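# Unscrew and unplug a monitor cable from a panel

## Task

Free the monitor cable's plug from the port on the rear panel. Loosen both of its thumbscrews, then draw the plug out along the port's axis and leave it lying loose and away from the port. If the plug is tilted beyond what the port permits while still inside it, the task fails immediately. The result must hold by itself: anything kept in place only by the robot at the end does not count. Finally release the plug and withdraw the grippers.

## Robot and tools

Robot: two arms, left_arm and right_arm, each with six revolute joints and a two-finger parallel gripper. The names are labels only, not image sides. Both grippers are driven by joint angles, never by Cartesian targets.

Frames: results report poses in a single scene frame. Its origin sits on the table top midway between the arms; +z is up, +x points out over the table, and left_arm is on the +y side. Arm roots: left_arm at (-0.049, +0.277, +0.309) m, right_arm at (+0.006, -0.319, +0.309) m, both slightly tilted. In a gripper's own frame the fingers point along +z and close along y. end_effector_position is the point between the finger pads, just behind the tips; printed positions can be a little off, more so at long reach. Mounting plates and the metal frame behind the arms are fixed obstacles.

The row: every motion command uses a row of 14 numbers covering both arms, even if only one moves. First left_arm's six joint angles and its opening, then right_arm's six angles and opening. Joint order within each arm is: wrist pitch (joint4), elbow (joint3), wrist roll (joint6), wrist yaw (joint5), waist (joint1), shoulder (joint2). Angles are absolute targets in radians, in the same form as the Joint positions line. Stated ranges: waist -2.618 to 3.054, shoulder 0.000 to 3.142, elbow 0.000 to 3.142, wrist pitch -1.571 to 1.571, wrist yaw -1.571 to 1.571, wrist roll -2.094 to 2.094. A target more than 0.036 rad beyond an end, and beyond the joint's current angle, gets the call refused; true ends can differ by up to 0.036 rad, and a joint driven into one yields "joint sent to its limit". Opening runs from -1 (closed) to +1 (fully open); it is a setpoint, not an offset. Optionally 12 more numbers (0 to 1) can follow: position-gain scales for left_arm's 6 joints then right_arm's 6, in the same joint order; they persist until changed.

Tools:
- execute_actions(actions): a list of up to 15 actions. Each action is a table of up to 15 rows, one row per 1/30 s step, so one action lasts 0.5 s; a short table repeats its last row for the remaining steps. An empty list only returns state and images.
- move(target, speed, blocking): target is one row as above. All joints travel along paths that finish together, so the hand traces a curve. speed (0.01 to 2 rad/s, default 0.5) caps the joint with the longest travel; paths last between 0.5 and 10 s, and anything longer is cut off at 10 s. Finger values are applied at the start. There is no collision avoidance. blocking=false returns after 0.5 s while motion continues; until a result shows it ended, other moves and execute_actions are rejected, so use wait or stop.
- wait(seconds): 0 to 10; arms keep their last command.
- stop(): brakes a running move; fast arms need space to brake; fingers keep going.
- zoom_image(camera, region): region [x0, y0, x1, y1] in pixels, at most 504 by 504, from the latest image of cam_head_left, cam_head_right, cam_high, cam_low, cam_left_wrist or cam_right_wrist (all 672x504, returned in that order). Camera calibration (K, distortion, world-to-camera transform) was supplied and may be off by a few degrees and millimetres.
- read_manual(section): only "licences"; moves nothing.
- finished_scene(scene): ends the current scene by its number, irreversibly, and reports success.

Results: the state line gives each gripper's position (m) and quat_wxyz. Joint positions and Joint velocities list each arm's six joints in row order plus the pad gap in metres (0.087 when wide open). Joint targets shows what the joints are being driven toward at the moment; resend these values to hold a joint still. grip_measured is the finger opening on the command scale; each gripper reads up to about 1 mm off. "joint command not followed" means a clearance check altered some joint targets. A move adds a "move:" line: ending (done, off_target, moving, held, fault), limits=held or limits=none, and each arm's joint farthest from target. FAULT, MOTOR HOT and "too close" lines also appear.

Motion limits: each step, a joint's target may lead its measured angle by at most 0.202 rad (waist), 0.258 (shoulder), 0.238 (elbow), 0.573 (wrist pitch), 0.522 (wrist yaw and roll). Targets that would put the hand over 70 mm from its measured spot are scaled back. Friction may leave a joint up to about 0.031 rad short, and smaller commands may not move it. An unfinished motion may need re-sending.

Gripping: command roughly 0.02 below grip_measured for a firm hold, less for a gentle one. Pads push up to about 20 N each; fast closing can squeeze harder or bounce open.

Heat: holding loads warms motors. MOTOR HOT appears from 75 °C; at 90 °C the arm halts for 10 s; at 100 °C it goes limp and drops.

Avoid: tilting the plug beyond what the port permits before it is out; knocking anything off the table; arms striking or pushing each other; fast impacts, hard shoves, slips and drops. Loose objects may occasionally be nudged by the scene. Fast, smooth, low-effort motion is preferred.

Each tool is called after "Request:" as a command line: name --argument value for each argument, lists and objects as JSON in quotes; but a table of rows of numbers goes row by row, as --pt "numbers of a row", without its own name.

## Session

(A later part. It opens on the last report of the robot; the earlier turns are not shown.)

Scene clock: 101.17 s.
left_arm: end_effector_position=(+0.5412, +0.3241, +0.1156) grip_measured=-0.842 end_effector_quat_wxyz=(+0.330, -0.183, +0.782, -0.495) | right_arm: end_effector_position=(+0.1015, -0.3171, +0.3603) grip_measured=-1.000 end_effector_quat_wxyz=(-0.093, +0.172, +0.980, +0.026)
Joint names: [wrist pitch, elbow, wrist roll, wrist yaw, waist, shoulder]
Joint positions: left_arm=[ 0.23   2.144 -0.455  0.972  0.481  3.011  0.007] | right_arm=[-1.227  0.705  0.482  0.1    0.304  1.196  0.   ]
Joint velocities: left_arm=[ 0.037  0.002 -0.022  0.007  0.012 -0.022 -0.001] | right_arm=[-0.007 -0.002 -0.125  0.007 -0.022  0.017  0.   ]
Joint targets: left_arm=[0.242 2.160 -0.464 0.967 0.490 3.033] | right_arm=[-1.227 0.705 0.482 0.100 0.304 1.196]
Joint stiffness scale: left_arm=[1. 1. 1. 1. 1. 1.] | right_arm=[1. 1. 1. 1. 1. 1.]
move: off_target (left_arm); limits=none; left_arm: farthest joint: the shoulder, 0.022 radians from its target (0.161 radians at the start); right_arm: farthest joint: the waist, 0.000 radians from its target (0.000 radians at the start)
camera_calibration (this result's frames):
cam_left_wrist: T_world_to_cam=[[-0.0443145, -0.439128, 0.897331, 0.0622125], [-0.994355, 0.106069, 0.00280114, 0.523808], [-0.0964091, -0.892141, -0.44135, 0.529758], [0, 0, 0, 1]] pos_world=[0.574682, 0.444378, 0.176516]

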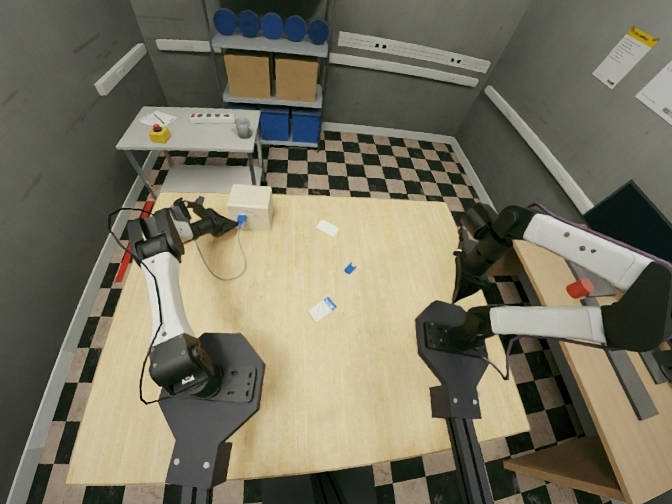

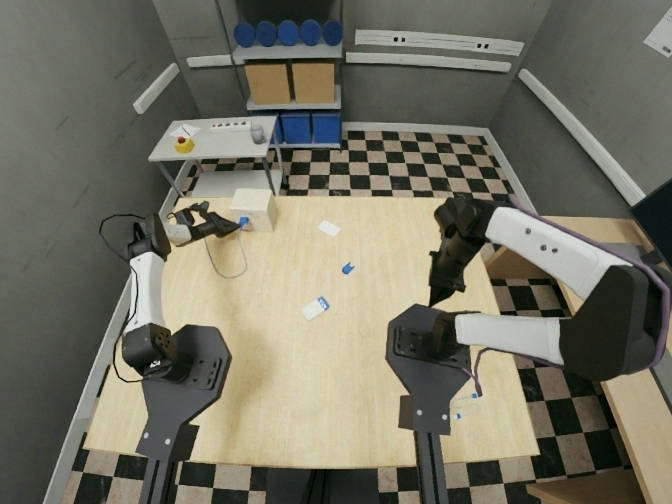

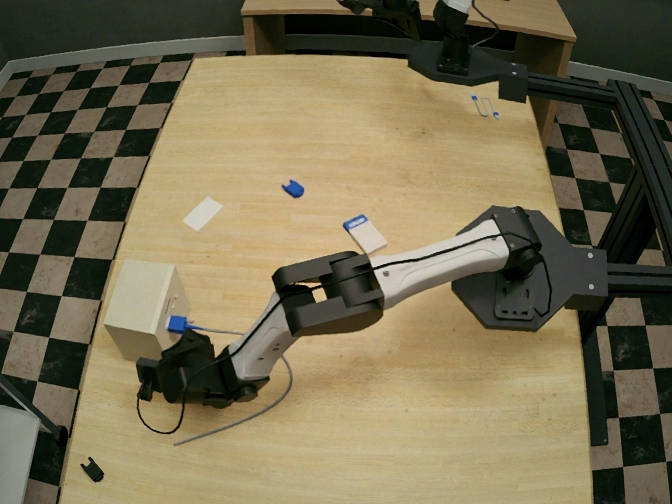

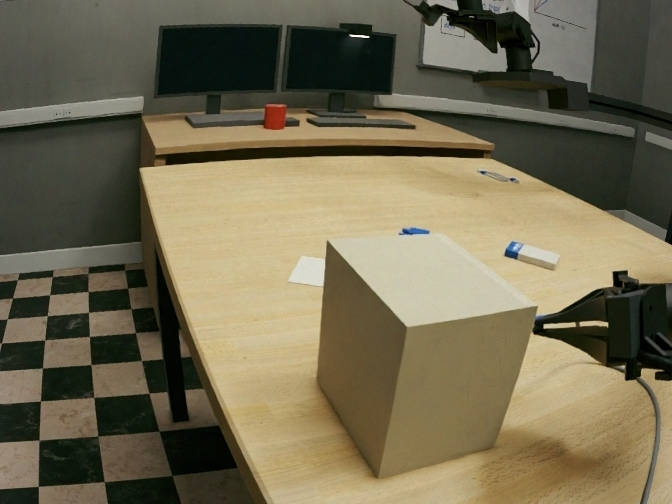

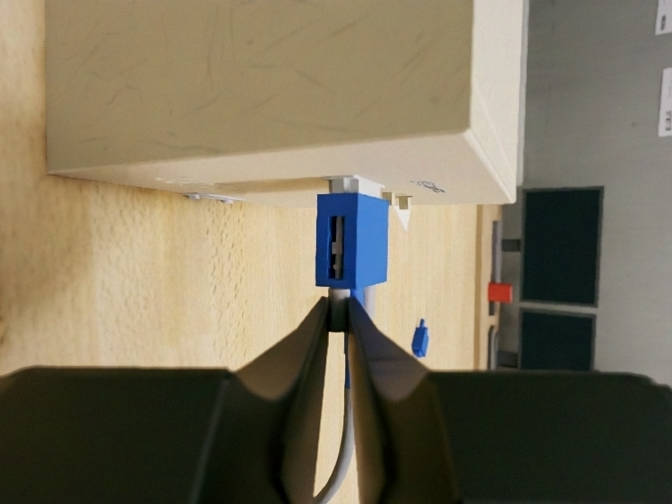

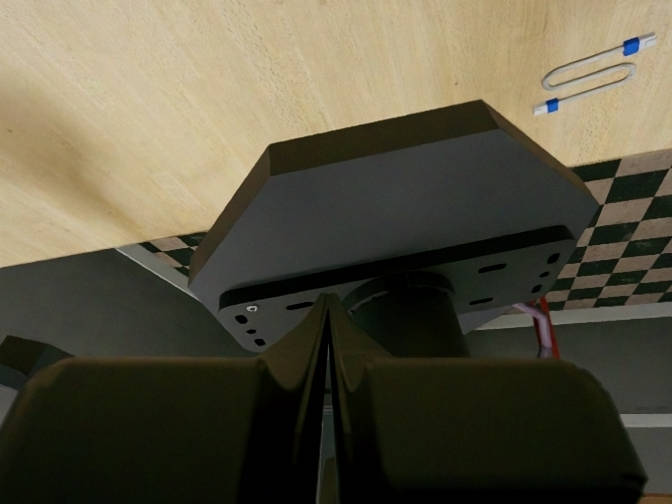

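Request:
move --target '[0.23,2.13,-0.455,0.967,0.53,2.99,-0.65,-1.227,0.705,0.482,0.1,0.304,1.196,-1]' --speed 0.1

Request:
move --target '[0.19,1.78,-0.07,0.55,0.41,2.69,-0.65,-1.227,0.705,0.482,0.1,0.304,1.196,-1]' --speed 0.6

Request:
move --target '[0.335,1.60,0.143,0.165,0.232,2.60,-0.16,-1.227,0.705,0.482,0.1,0.304,1.196,-1]' --speed 0.6

Scene clock: 104.77 s.
left_arm: end_effector_position=(+0.5408, +0.3530, +0.1194) grip_measured=-0.650 end_effector_quat_wxyz=(+0.344, -0.198, +0.779, -0.486) | right_arm: end_effector_position=(+0.1015, -0.3171, +0.3603) grip_measured=-1.000 end_effector_quat_wxyz=(-0.093, +0.172, +0.980, +0.026)
Joint names: [wrist pitch, elbow, wrist roll, wrist yaw, waist, shoulder]
Joint positions: left_arm=[ 0.231  2.144 -0.457  0.975  0.526  2.996  0.015] | right_arm=[-1.227  0.705  0.482  0.1    0.304  1.196  0.   ]
Joint velocities: left_arm=[-0.037 -0.022 -0.022 -0.081  0.002 -0.002  0.   ] | right_arm=[-0.007 -0.017  0.007  0.007 -0.002 -0.007  0.   ]
Joint targets: left_arm=[0.230 2.130 -0.455 0.967 0.530 2.990] | right_arm=[-1.227 0.705 0.482 0.100 0.304 1.196]
Joint stiffness scale: left_arm=[1. 1. 1. 1. 1. 1.] | right_arm=[1. 1. 1. 1. 1. 1.]
move: done; limits=none; left_arm: farthest joint: the elbow, 0.014 radians from its target (0.014 radians at the start); right_arm: farthest joint: the waist, 0.000 radians from its target (0.000 radians at the start)
camera_calibration (this result's frames):
cam_left_wrist: T_world_to_cam=[[-0.0301942, -0.447577, 0.893736, 0.0672921], [-0.998049, 0.0623825, -0.00247767, 0.538413], [-0.0546445, -0.892067, -0.448587, 0.535467], [0, 0, 0, 1]] pos_world=[0.568655, 0.474204, 0.181396]

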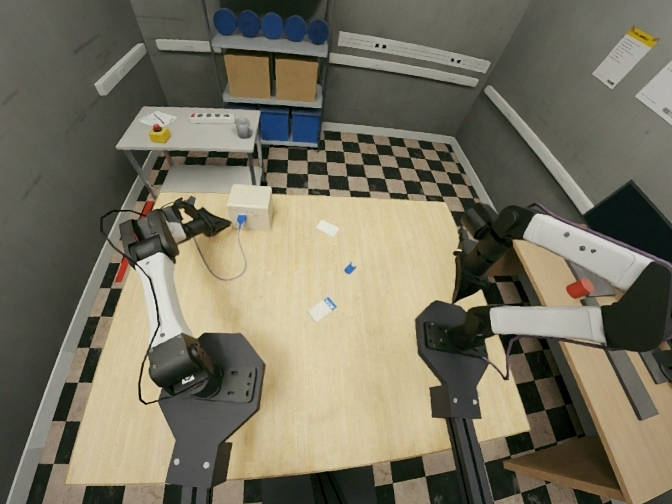

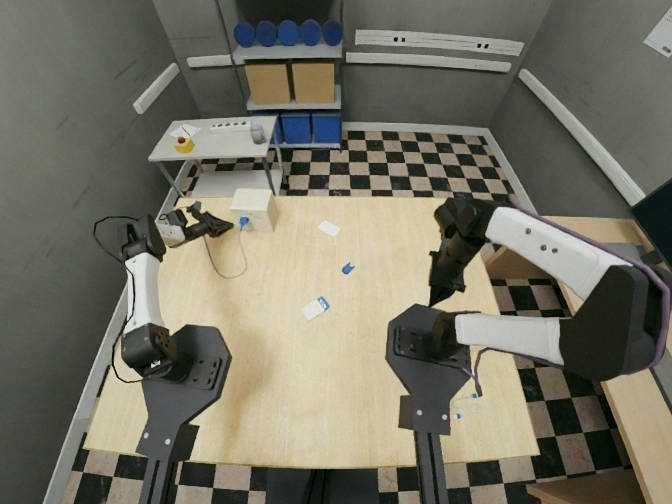

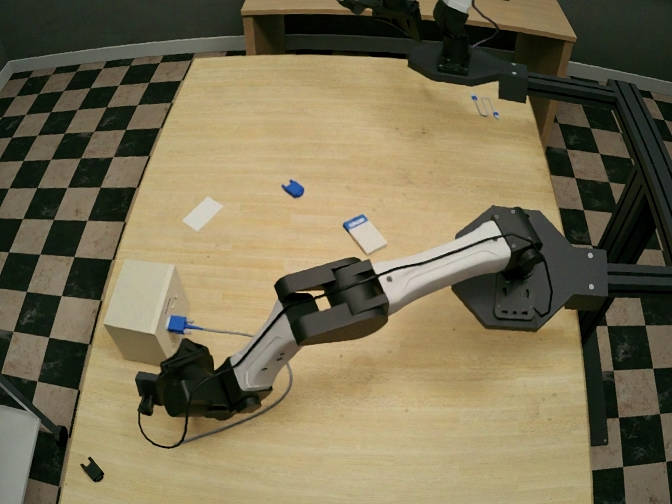

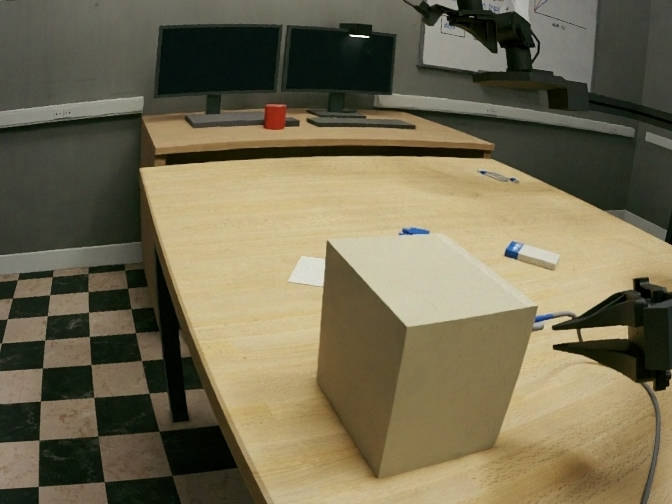

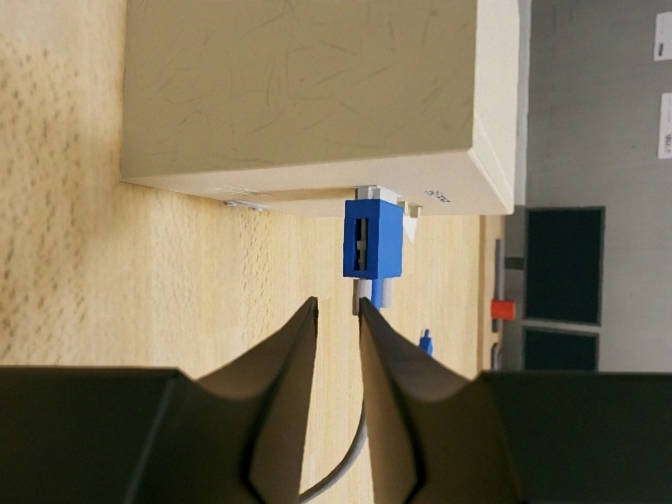

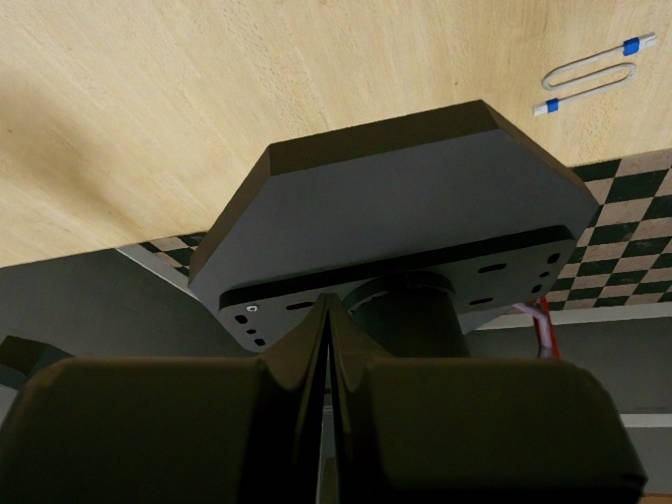

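Scene clock: 106.30 s.
left_arm: end_effector_position=(+0.5402, +0.3465, +0.1377) grip_measured=-0.650 end_effector_quat_wxyz=(+0.389, -0.100, +0.873, -0.276) | right_arm: end_effector_position=(+0.1015, -0.3171, +0.3603) grip_measured=-1.000 end_effector_quat_wxyz=(-0.093, +0.172, +0.980, +0.026)
Joint names: [wrist pitch, elbow, wrist roll, wrist yaw, waist, shoulder]
Joint positions: left_arm=[ 0.208  1.799 -0.075  0.563  0.413  2.695  0.015] | right_arm=[-1.227  0.705  0.482  0.1    0.304  1.196  0.   ]
Joint velocities: left_arm=[-0.051  0.002  0.022  0.037  0.007  0.007  0.002] | right_arm=[-0.066 -0.007 -0.051 -0.037 -0.007 -0.002  0.   ]
Joint targets: left_arm=[0.190 1.780 -0.070 0.550 0.410 2.690] | right_arm=[-1.227 0.705 0.482 0.100 0.304 1.196]
Joint stiffness scale: left_arm=[1. 1. 1. 1. 1. 1.] | right_arm=[1. 1. 1. 1. 1. 1.]
move: done; limits=none; left_arm: farthest joint: the elbow, 0.019 radians from its target (0.364 radians at the start); right_arm: farthest joint: the waist, 0.000 radians from its target (0.000 radians at the start)
camera_calibration (this result's frames):
cam_left_wrist: T_world_to_cam=[[-0.0437499, -0.826112, 0.561805, 0.232151], [-0.998017, 0.0616157, 0.012884, 0.536339], [-0.0452597, -0.560128, -0.827169, 0.469876], [0, 0, 0, 1]] pos_world=[0.566698, 0.421926, 0.251333]

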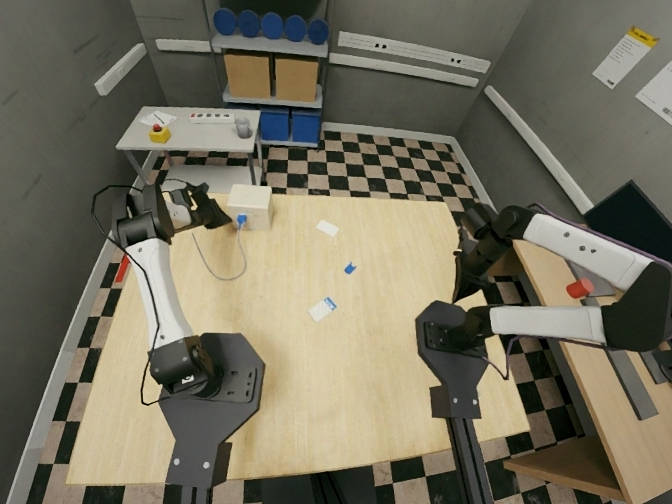

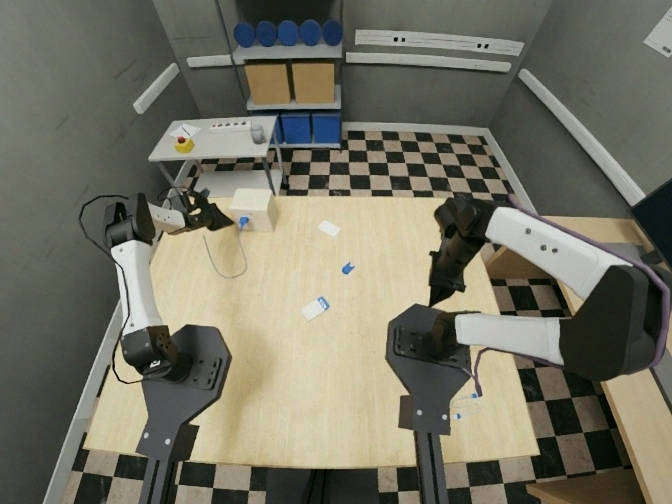

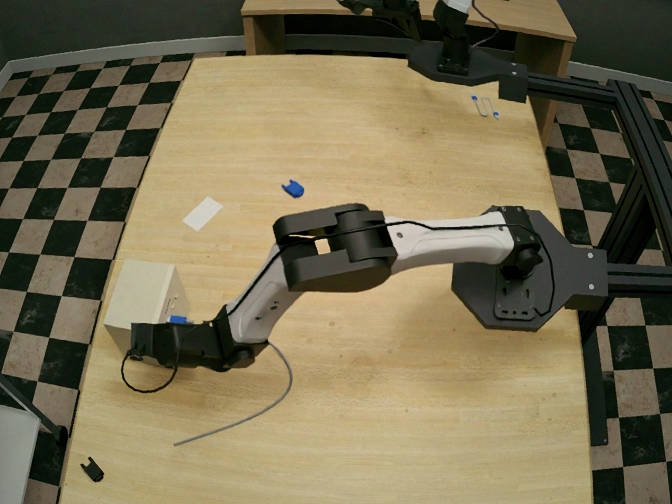

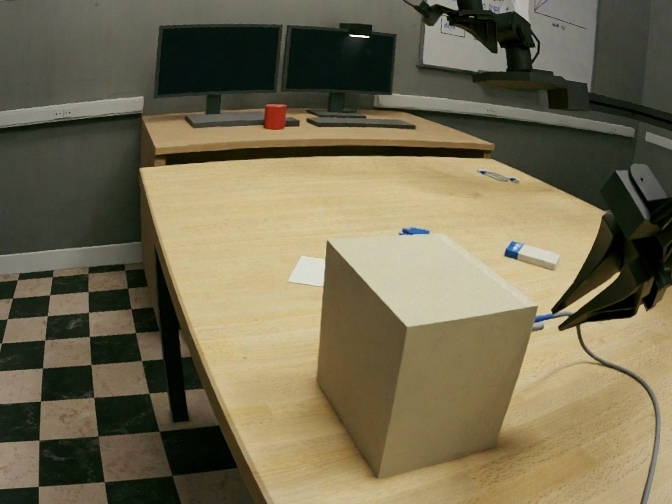

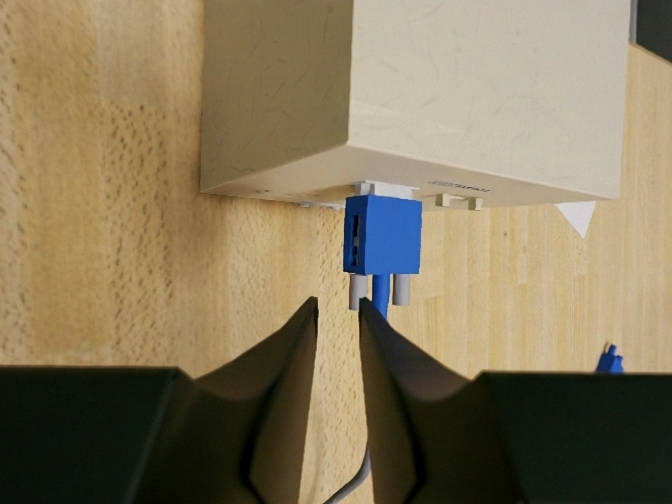

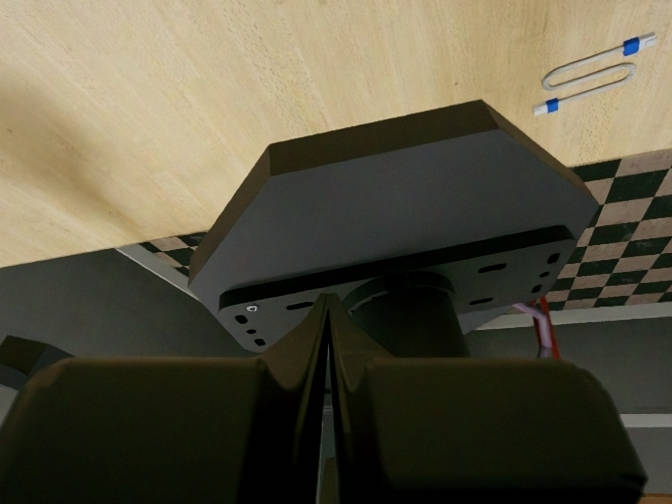

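Scene clock: 107.77 s.
left_arm: end_effector_position=(+0.5373, +0.3056, +0.1345) grip_measured=-0.160 end_effector_quat_wxyz=(+0.403, -0.000, +0.910, -0.103) | right_arm: end_effector_position=(+0.1015, -0.3171, +0.3603) grip_measured=-1.000 end_effector_quat_wxyz=(-0.093, +0.172, +0.980, +0.026)
Joint names: [wrist pitch, elbow, wrist roll, wrist yaw, waist, shoulder]
Joint positions: left_arm=[0.329 1.62  0.137 0.178 0.232 2.61  0.037] | right_arm=[-1.227  0.705  0.482  0.1    0.304  1.196  0.   ]
Joint velocities: left_arm=[-0.022  0.007  0.007 -0.007  0.012  0.002 -0.   ] | right_arm=[-0.007 -0.007  0.007  0.037 -0.002 -0.002  0.   ]
Joint targets: left_arm=[0.335 1.600 0.143 0.165 0.232 2.600] | right_arm=[-1.227 0.705 0.482 0.100 0.304 1.196]
Joint stiffness scale: left_arm=[1. 1. 1. 1. 1. 1.] | right_arm=[1. 1. 1. 1. 1. 1.]
move: done; limits=none; left_arm: farthest joint: the elbow, 0.020 radians from its target (0.199 radians at the start); right_arm: farthest joint: the waist, 0.000 radians from its target (0.000 radians at the start)
camera_calibration (this result's frames):
cam_left_wrist: T_world_to_cam=[[-0.0863753, -0.978112, 0.189303, 0.3195], [-0.995282, 0.0931454, 0.0271459, 0.523029], [-0.0441845, -0.186066, -0.981543, 0.35011], [0, 0, 0, 1]] pos_world=[0.563628, 0.328932, 0.268967]

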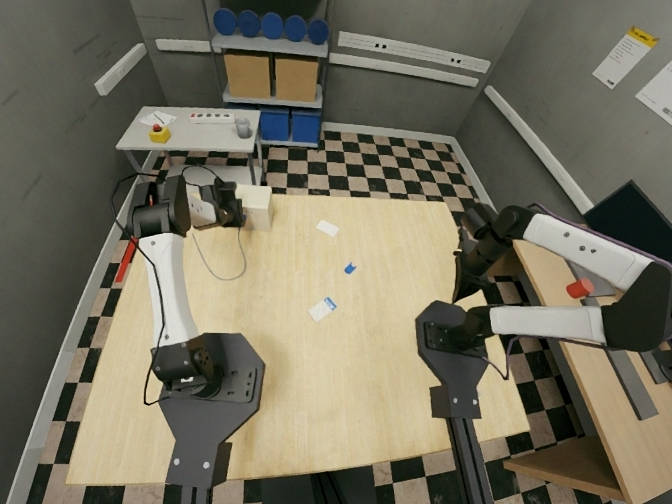

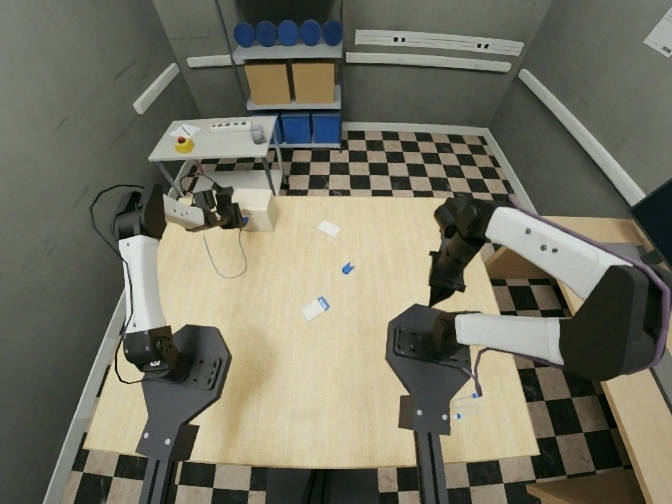

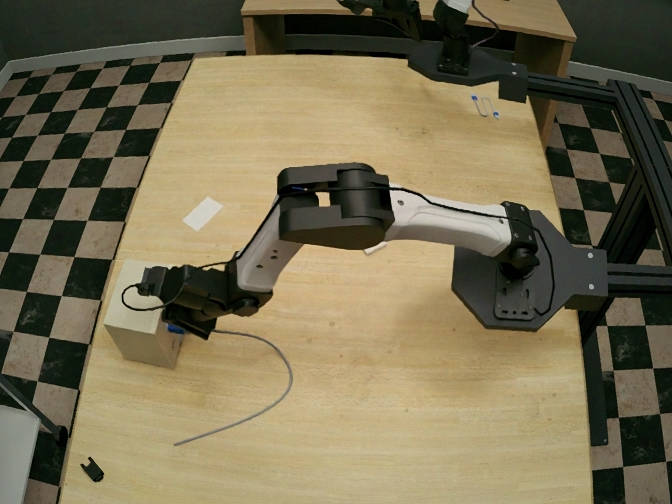

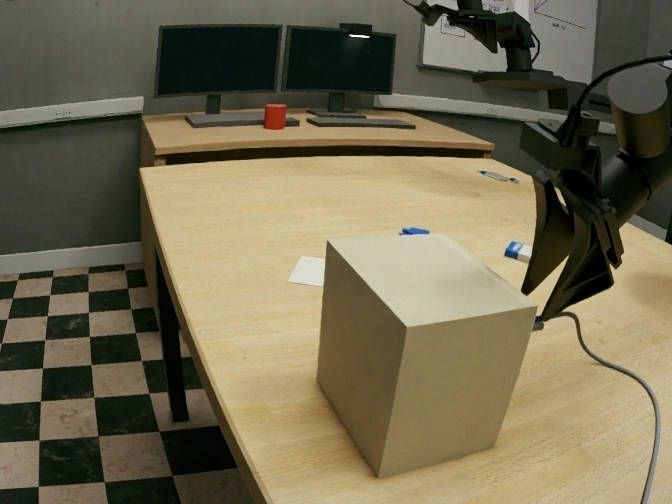

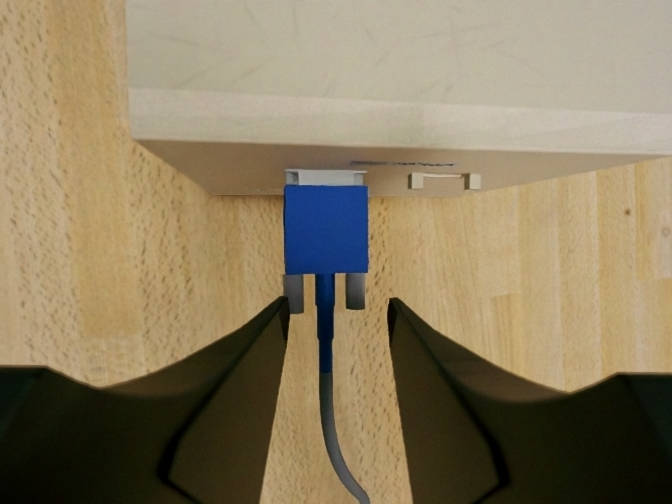

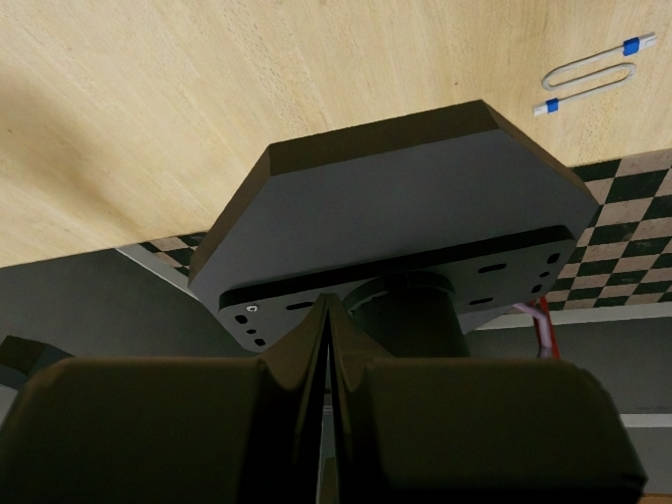

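Request:
move --target '[0.352,1.688,0.143,0.178,0.232,2.697,0.1,-1.227,0.705,0.482,0.1,0.304,1.196,-1]' --speed 0.15

Request:
zoom_image --camera "cam_left_wrist" --region '[240, 250, 420, 385]'

Scene clock: 109.37 s.
left_arm: end_effector_position=(+0.5402, +0.3027, +0.1139) grip_measured=+0.100 end_effector_quat_wxyz=(+0.401, -0.000, +0.910, -0.102) | right_arm: end_effector_position=(+0.1015, -0.3171, +0.3603) grip_measured=-1.000 end_effector_quat_wxyz=(-0.093, +0.172, +0.980, +0.026)
Joint names: [wrist pitch, elbow, wrist roll, wrist yaw, waist, shoulder]
Joint positions: left_arm=[0.346 1.671 0.137 0.177 0.232 2.68  0.048] | right_arm=[-1.227  0.705  0.482  0.1    0.304  1.196  0.   ]
Joint velocities: left_arm=[-0.007 -0.002 -0.051  0.007 -0.007 -0.007  0.   ] | right_arm=[-0.037 -0.007  0.051 -0.007  0.002 -0.007  0.   ]
Joint targets: left_arm=[0.352 1.688 0.143 0.178 0.232 2.697] | right_arm=[-1.227 0.705 0.482 0.100 0.304 1.196]
Joint stiffness scale: left_arm=[1. 1. 1. 1. 1. 1.] | right_arm=[1. 1. 1. 1. 1. 1.]
move: done; limits=none; left_arm: farthest joint: the shoulder, 0.017 radians from its target (0.087 radians at the start); right_arm: farthest joint: the waist, 0.000 radians from its target (0.000 radians at the start)
camera_calibration (this result's frames):
cam_left_wrist: T_world_to_cam=[[-0.0860084, -0.978163, 0.189206, 0.320635], [-0.995174, 0.0933532, 0.030239, 0.526272], [-0.0472416, -0.185692, -0.981472, 0.330955], [0, 0, 0, 1]] pos_world=[0.566944, 0.325959, 0.248243]

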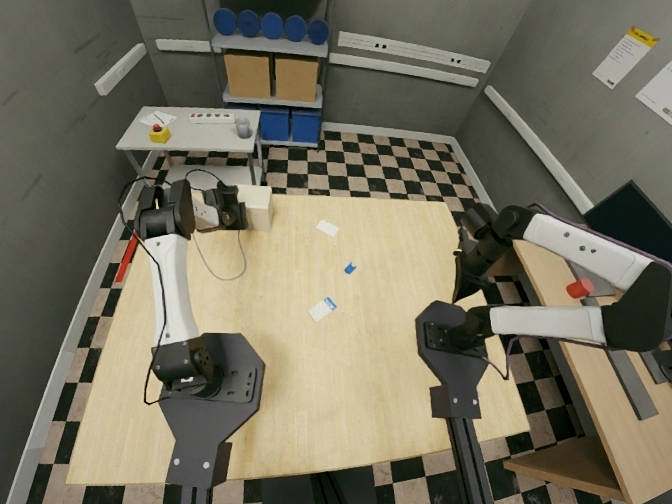

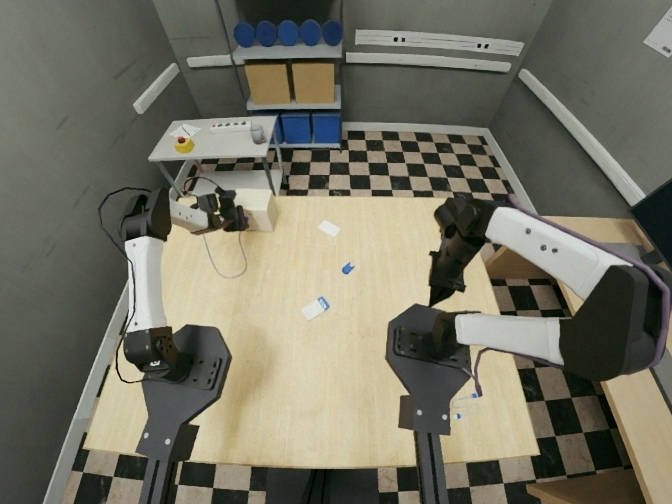

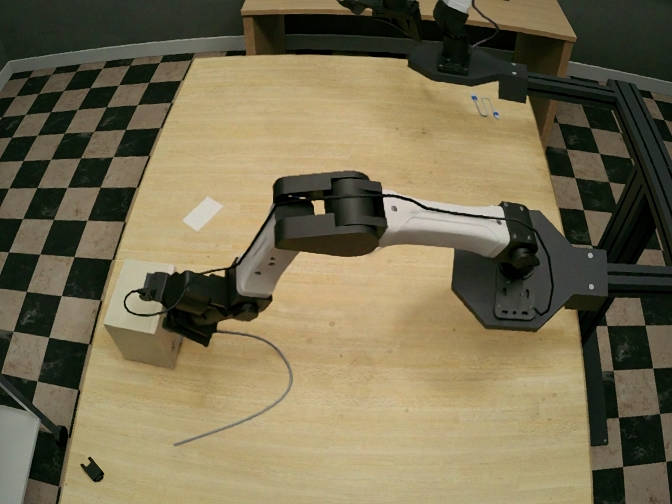

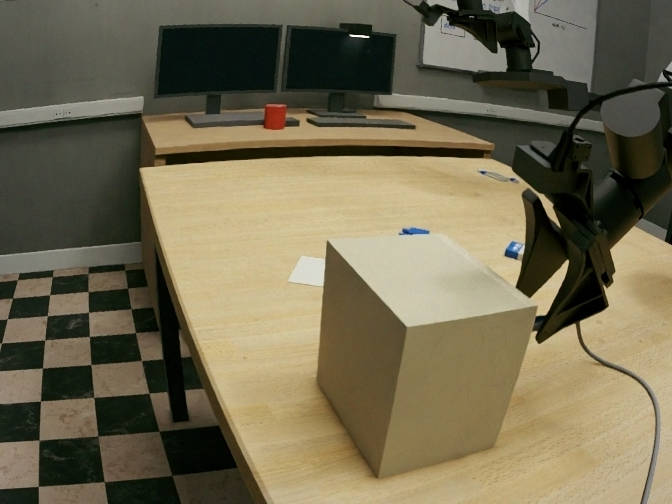

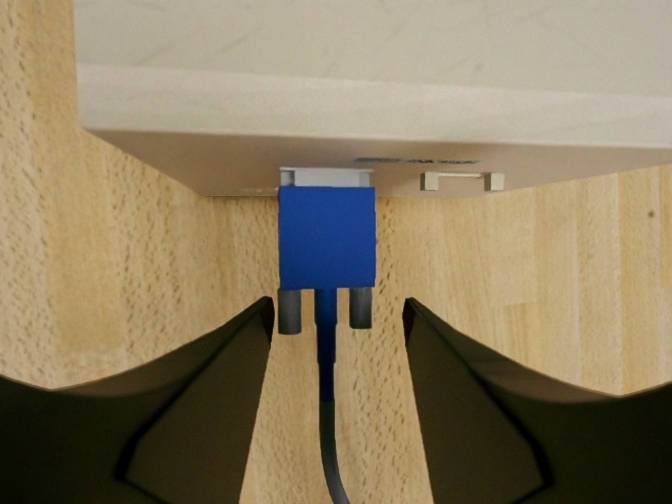

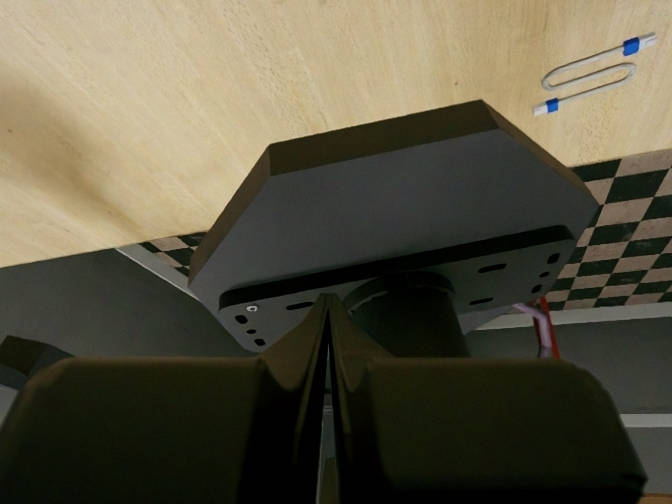

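Region (240, 250, 420, 385) of cam_left_wrist's 672x504 image, scaled by 2.800, with more detail than that image has; it fills the top 378 rows of this view, and the rest is white.

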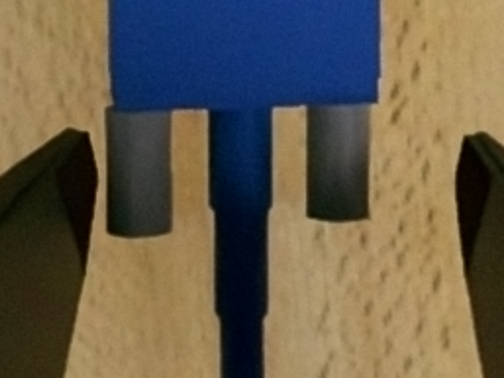

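Request:
execute_actions --actions '[[[0.352,1.688,0.143,0.178,0.225,2.697,0.0,-1.227,0.705,0.482,0.1,0.304,1.196,-1]],[[0.352,1.688,0.143,0.185,0.222,2.697,-0.08,-1.227,0.705,0.482,0.1,0.304,1.196,-1]]]'

Request:
move --target '[0.38,1.722,0.143,0.185,0.222,2.76,-0.08,-1.227,0.705,0.482,0.1,0.304,1.196,-1]' --speed 0.08

Request:
zoom_image --camera "cam_left_wrist" --region '[240, 250, 420, 385]'

Scene clock: 110.87 s.
left_arm: end_effector_position=(+0.5404, +0.3029, +0.1140) grip_measured=-0.080 end_effector_quat_wxyz=(+0.402, +0.001, +0.910, -0.102) | right_arm: end_effector_position=(+0.1015, -0.3171, +0.3603) grip_measured=-1.000 end_effector_quat_wxyz=(-0.093, +0.172, +0.980, +0.026)
Joint names: [wrist pitch, elbow, wrist roll, wrist yaw, waist, shoulder]
Joint positions: left_arm=[0.346 1.671 0.14  0.177 0.232 2.68  0.04 ] | right_arm=[-1.227  0.705  0.482  0.1    0.304  1.196  0.   ]
Joint velocities: left_arm=[-0.051  0.002 -0.007  0.007 -0.022 -0.002 -0.001] | right_arm=[-0.022 -0.002 -0.051 -0.066 -0.007  0.002  0.   ]
Joint targets: left_arm=[0.352 1.688 0.143 0.185 0.222 2.697] | right_arm=[-1.227 0.705 0.482 0.100 0.304 1.196]
Joint stiffness scale: left_arm=[1. 1. 1. 1. 1. 1.] | right_arm=[1. 1. 1. 1. 1. 1.]
camera_calibration (this result's frames):
cam_left_wrist: T_world_to_cam=[[-0.0878341, -0.978409, 0.187084, 0.32208], [-0.995057, 0.0949114, 0.0291967, 0.525999], [-0.0463227, -0.183594, -0.98191, 0.329996], [0, 0, 0, 1]] pos_world=[0.566976, 0.325789, 0.248413]

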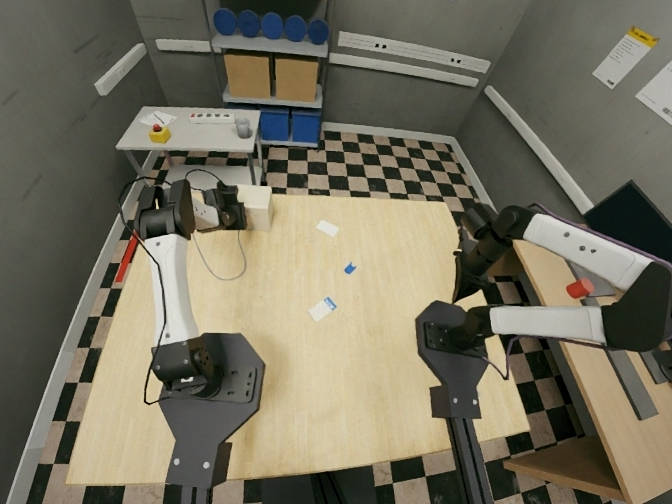

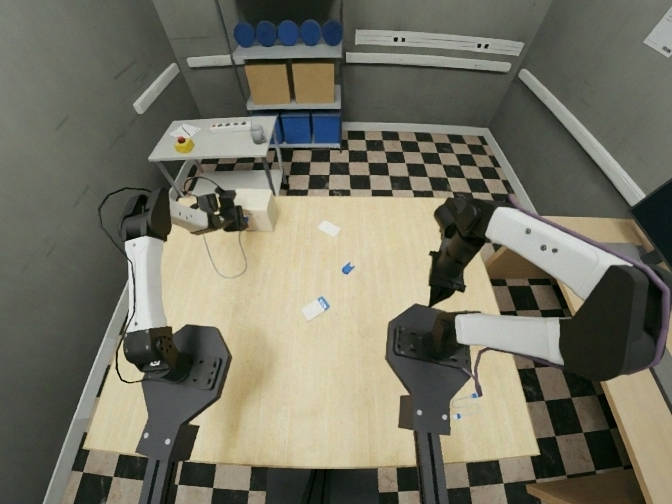

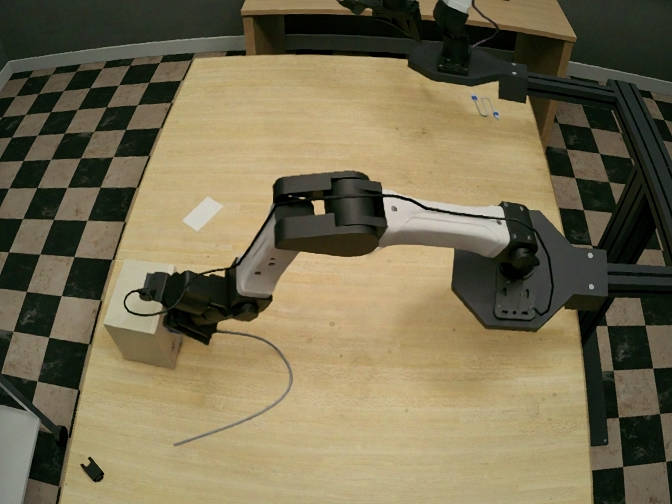

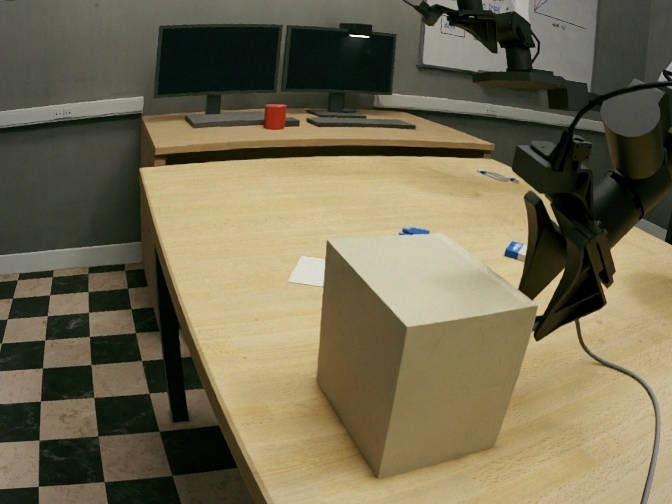

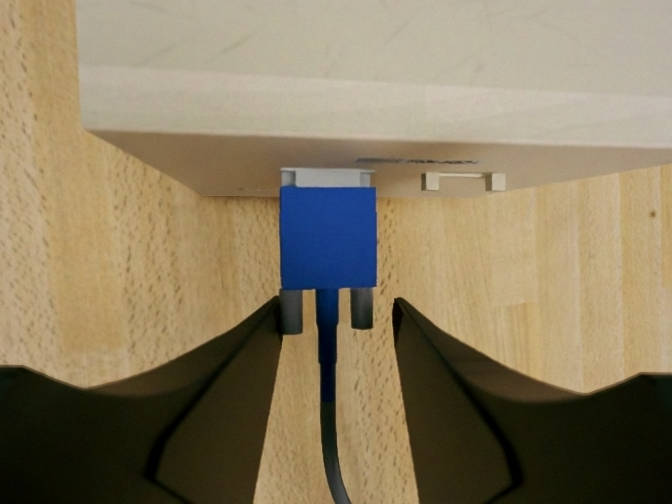

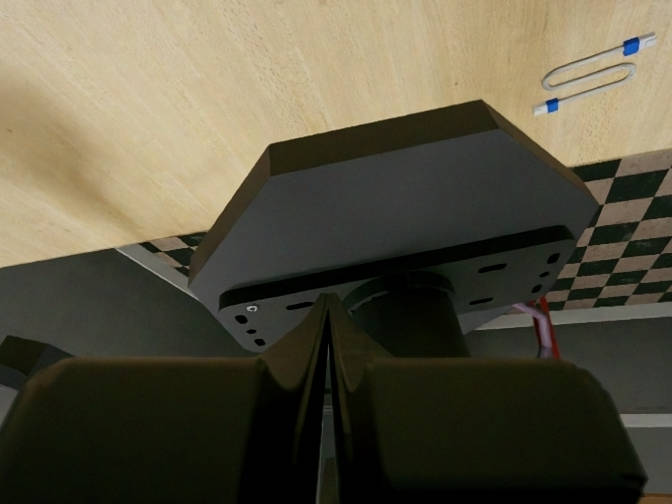

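Scene clock: 112.20 s.
left_arm: end_effector_position=(+0.5409, +0.2998, +0.0952) grip_measured=-0.080 end_effector_quat_wxyz=(+0.402, +0.001, +0.910, -0.102) | right_arm: end_effector_position=(+0.1015, -0.3171, +0.3603) grip_measured=-1.000 end_effector_quat_wxyz=(-0.093, +0.172, +0.980, +0.026)
Joint names: [wrist pitch, elbow, wrist roll, wrist yaw, waist, shoulder]
Joint positions: left_arm=[0.373 1.706 0.14  0.177 0.232 2.741 0.04 ] | right_arm=[-1.227  0.705  0.482  0.1    0.304  1.196  0.   ]
Joint velocities: left_arm=[-0.037 -0.012  0.051 -0.066 -0.027  0.007  0.001] | right_arm=[ 0.081  0.007 -0.007 -0.066 -0.002  0.002  0.   ]
Joint targets: left_arm=[0.380 1.722 0.143 0.185 0.222 2.760] | right_arm=[-1.227 0.705 0.482 0.100 0.304 1.196]
Joint stiffness scale: left_arm=[1. 1. 1. 1. 1. 1.] | right_arm=[1. 1. 1. 1. 1. 1.]
move: done; limits=none; left_arm: farthest joint: the shoulder, 0.019 radians from its target (0.080 radians at the start); right_arm: farthest joint: the waist, 0.000 radians from its target (0.000 radians at the start)
camera_calibration (this result's frames):
cam_left_wrist: T_world_to_cam=[[-0.087582, -0.978528, 0.186581, 0.322623], [-0.99513, 0.0944463, 0.0282068, 0.527616], [-0.045223, -0.183202, -0.982035, 0.310273], [0, 0, 0, 1]] pos_world=[0.567334, 0.322707, 0.229621]

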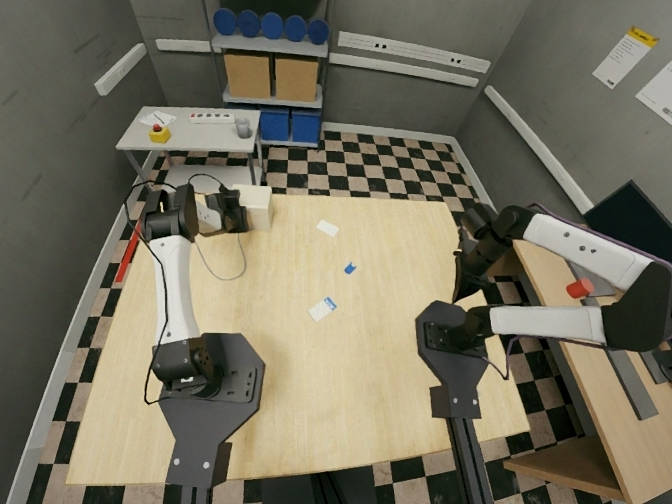

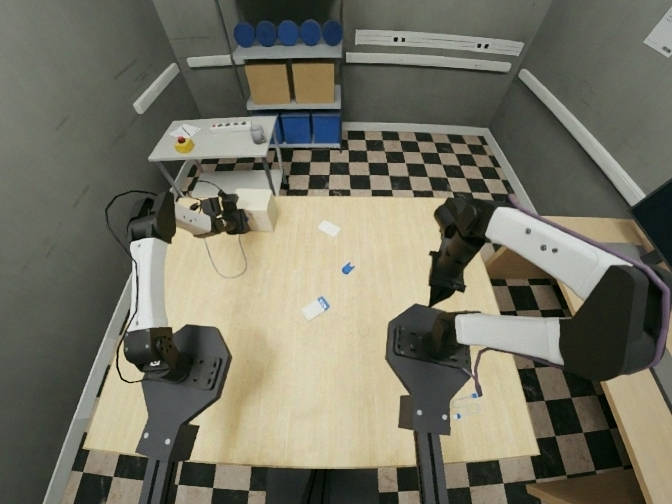

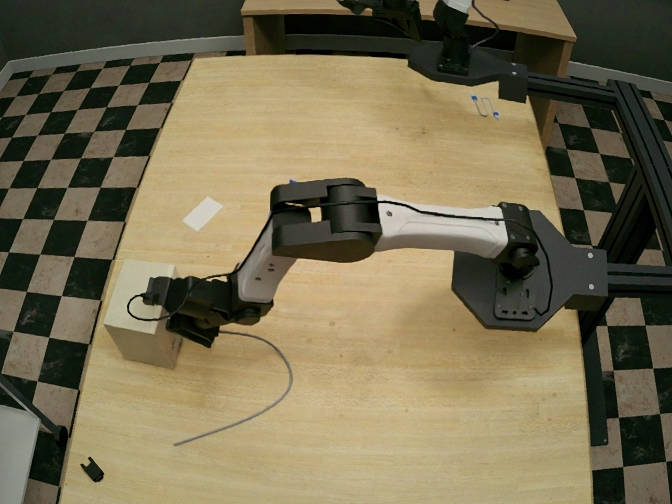

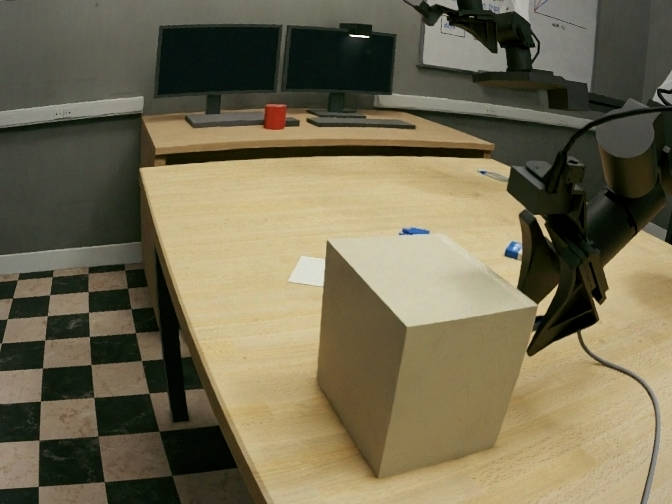

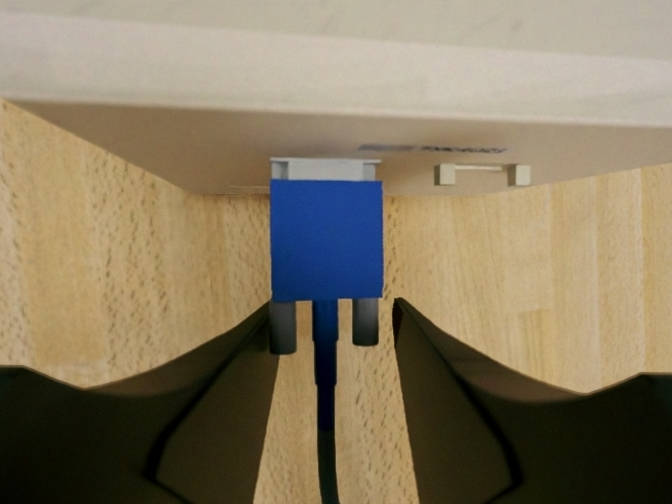

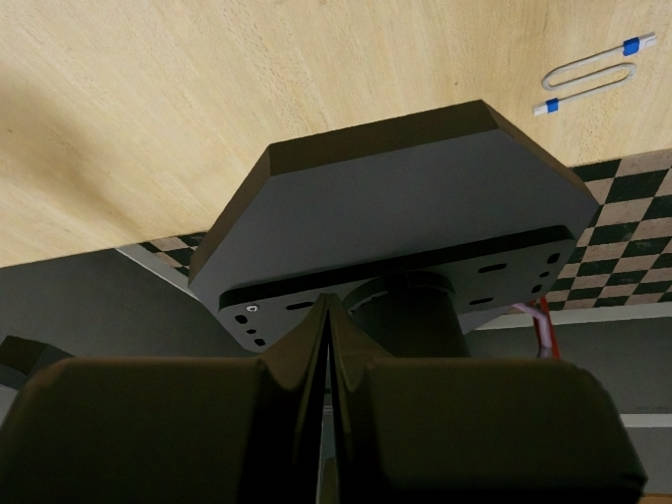

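Region (240, 250, 420, 385) of cam_left_wrist's 672x504 image, scaled by 2.800, with more detail than that image has; it fills the top 378 rows of this view, and the rest is white.

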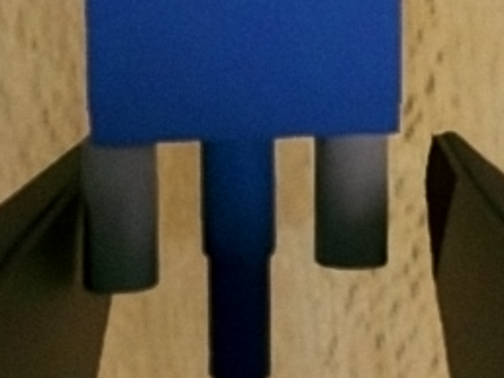

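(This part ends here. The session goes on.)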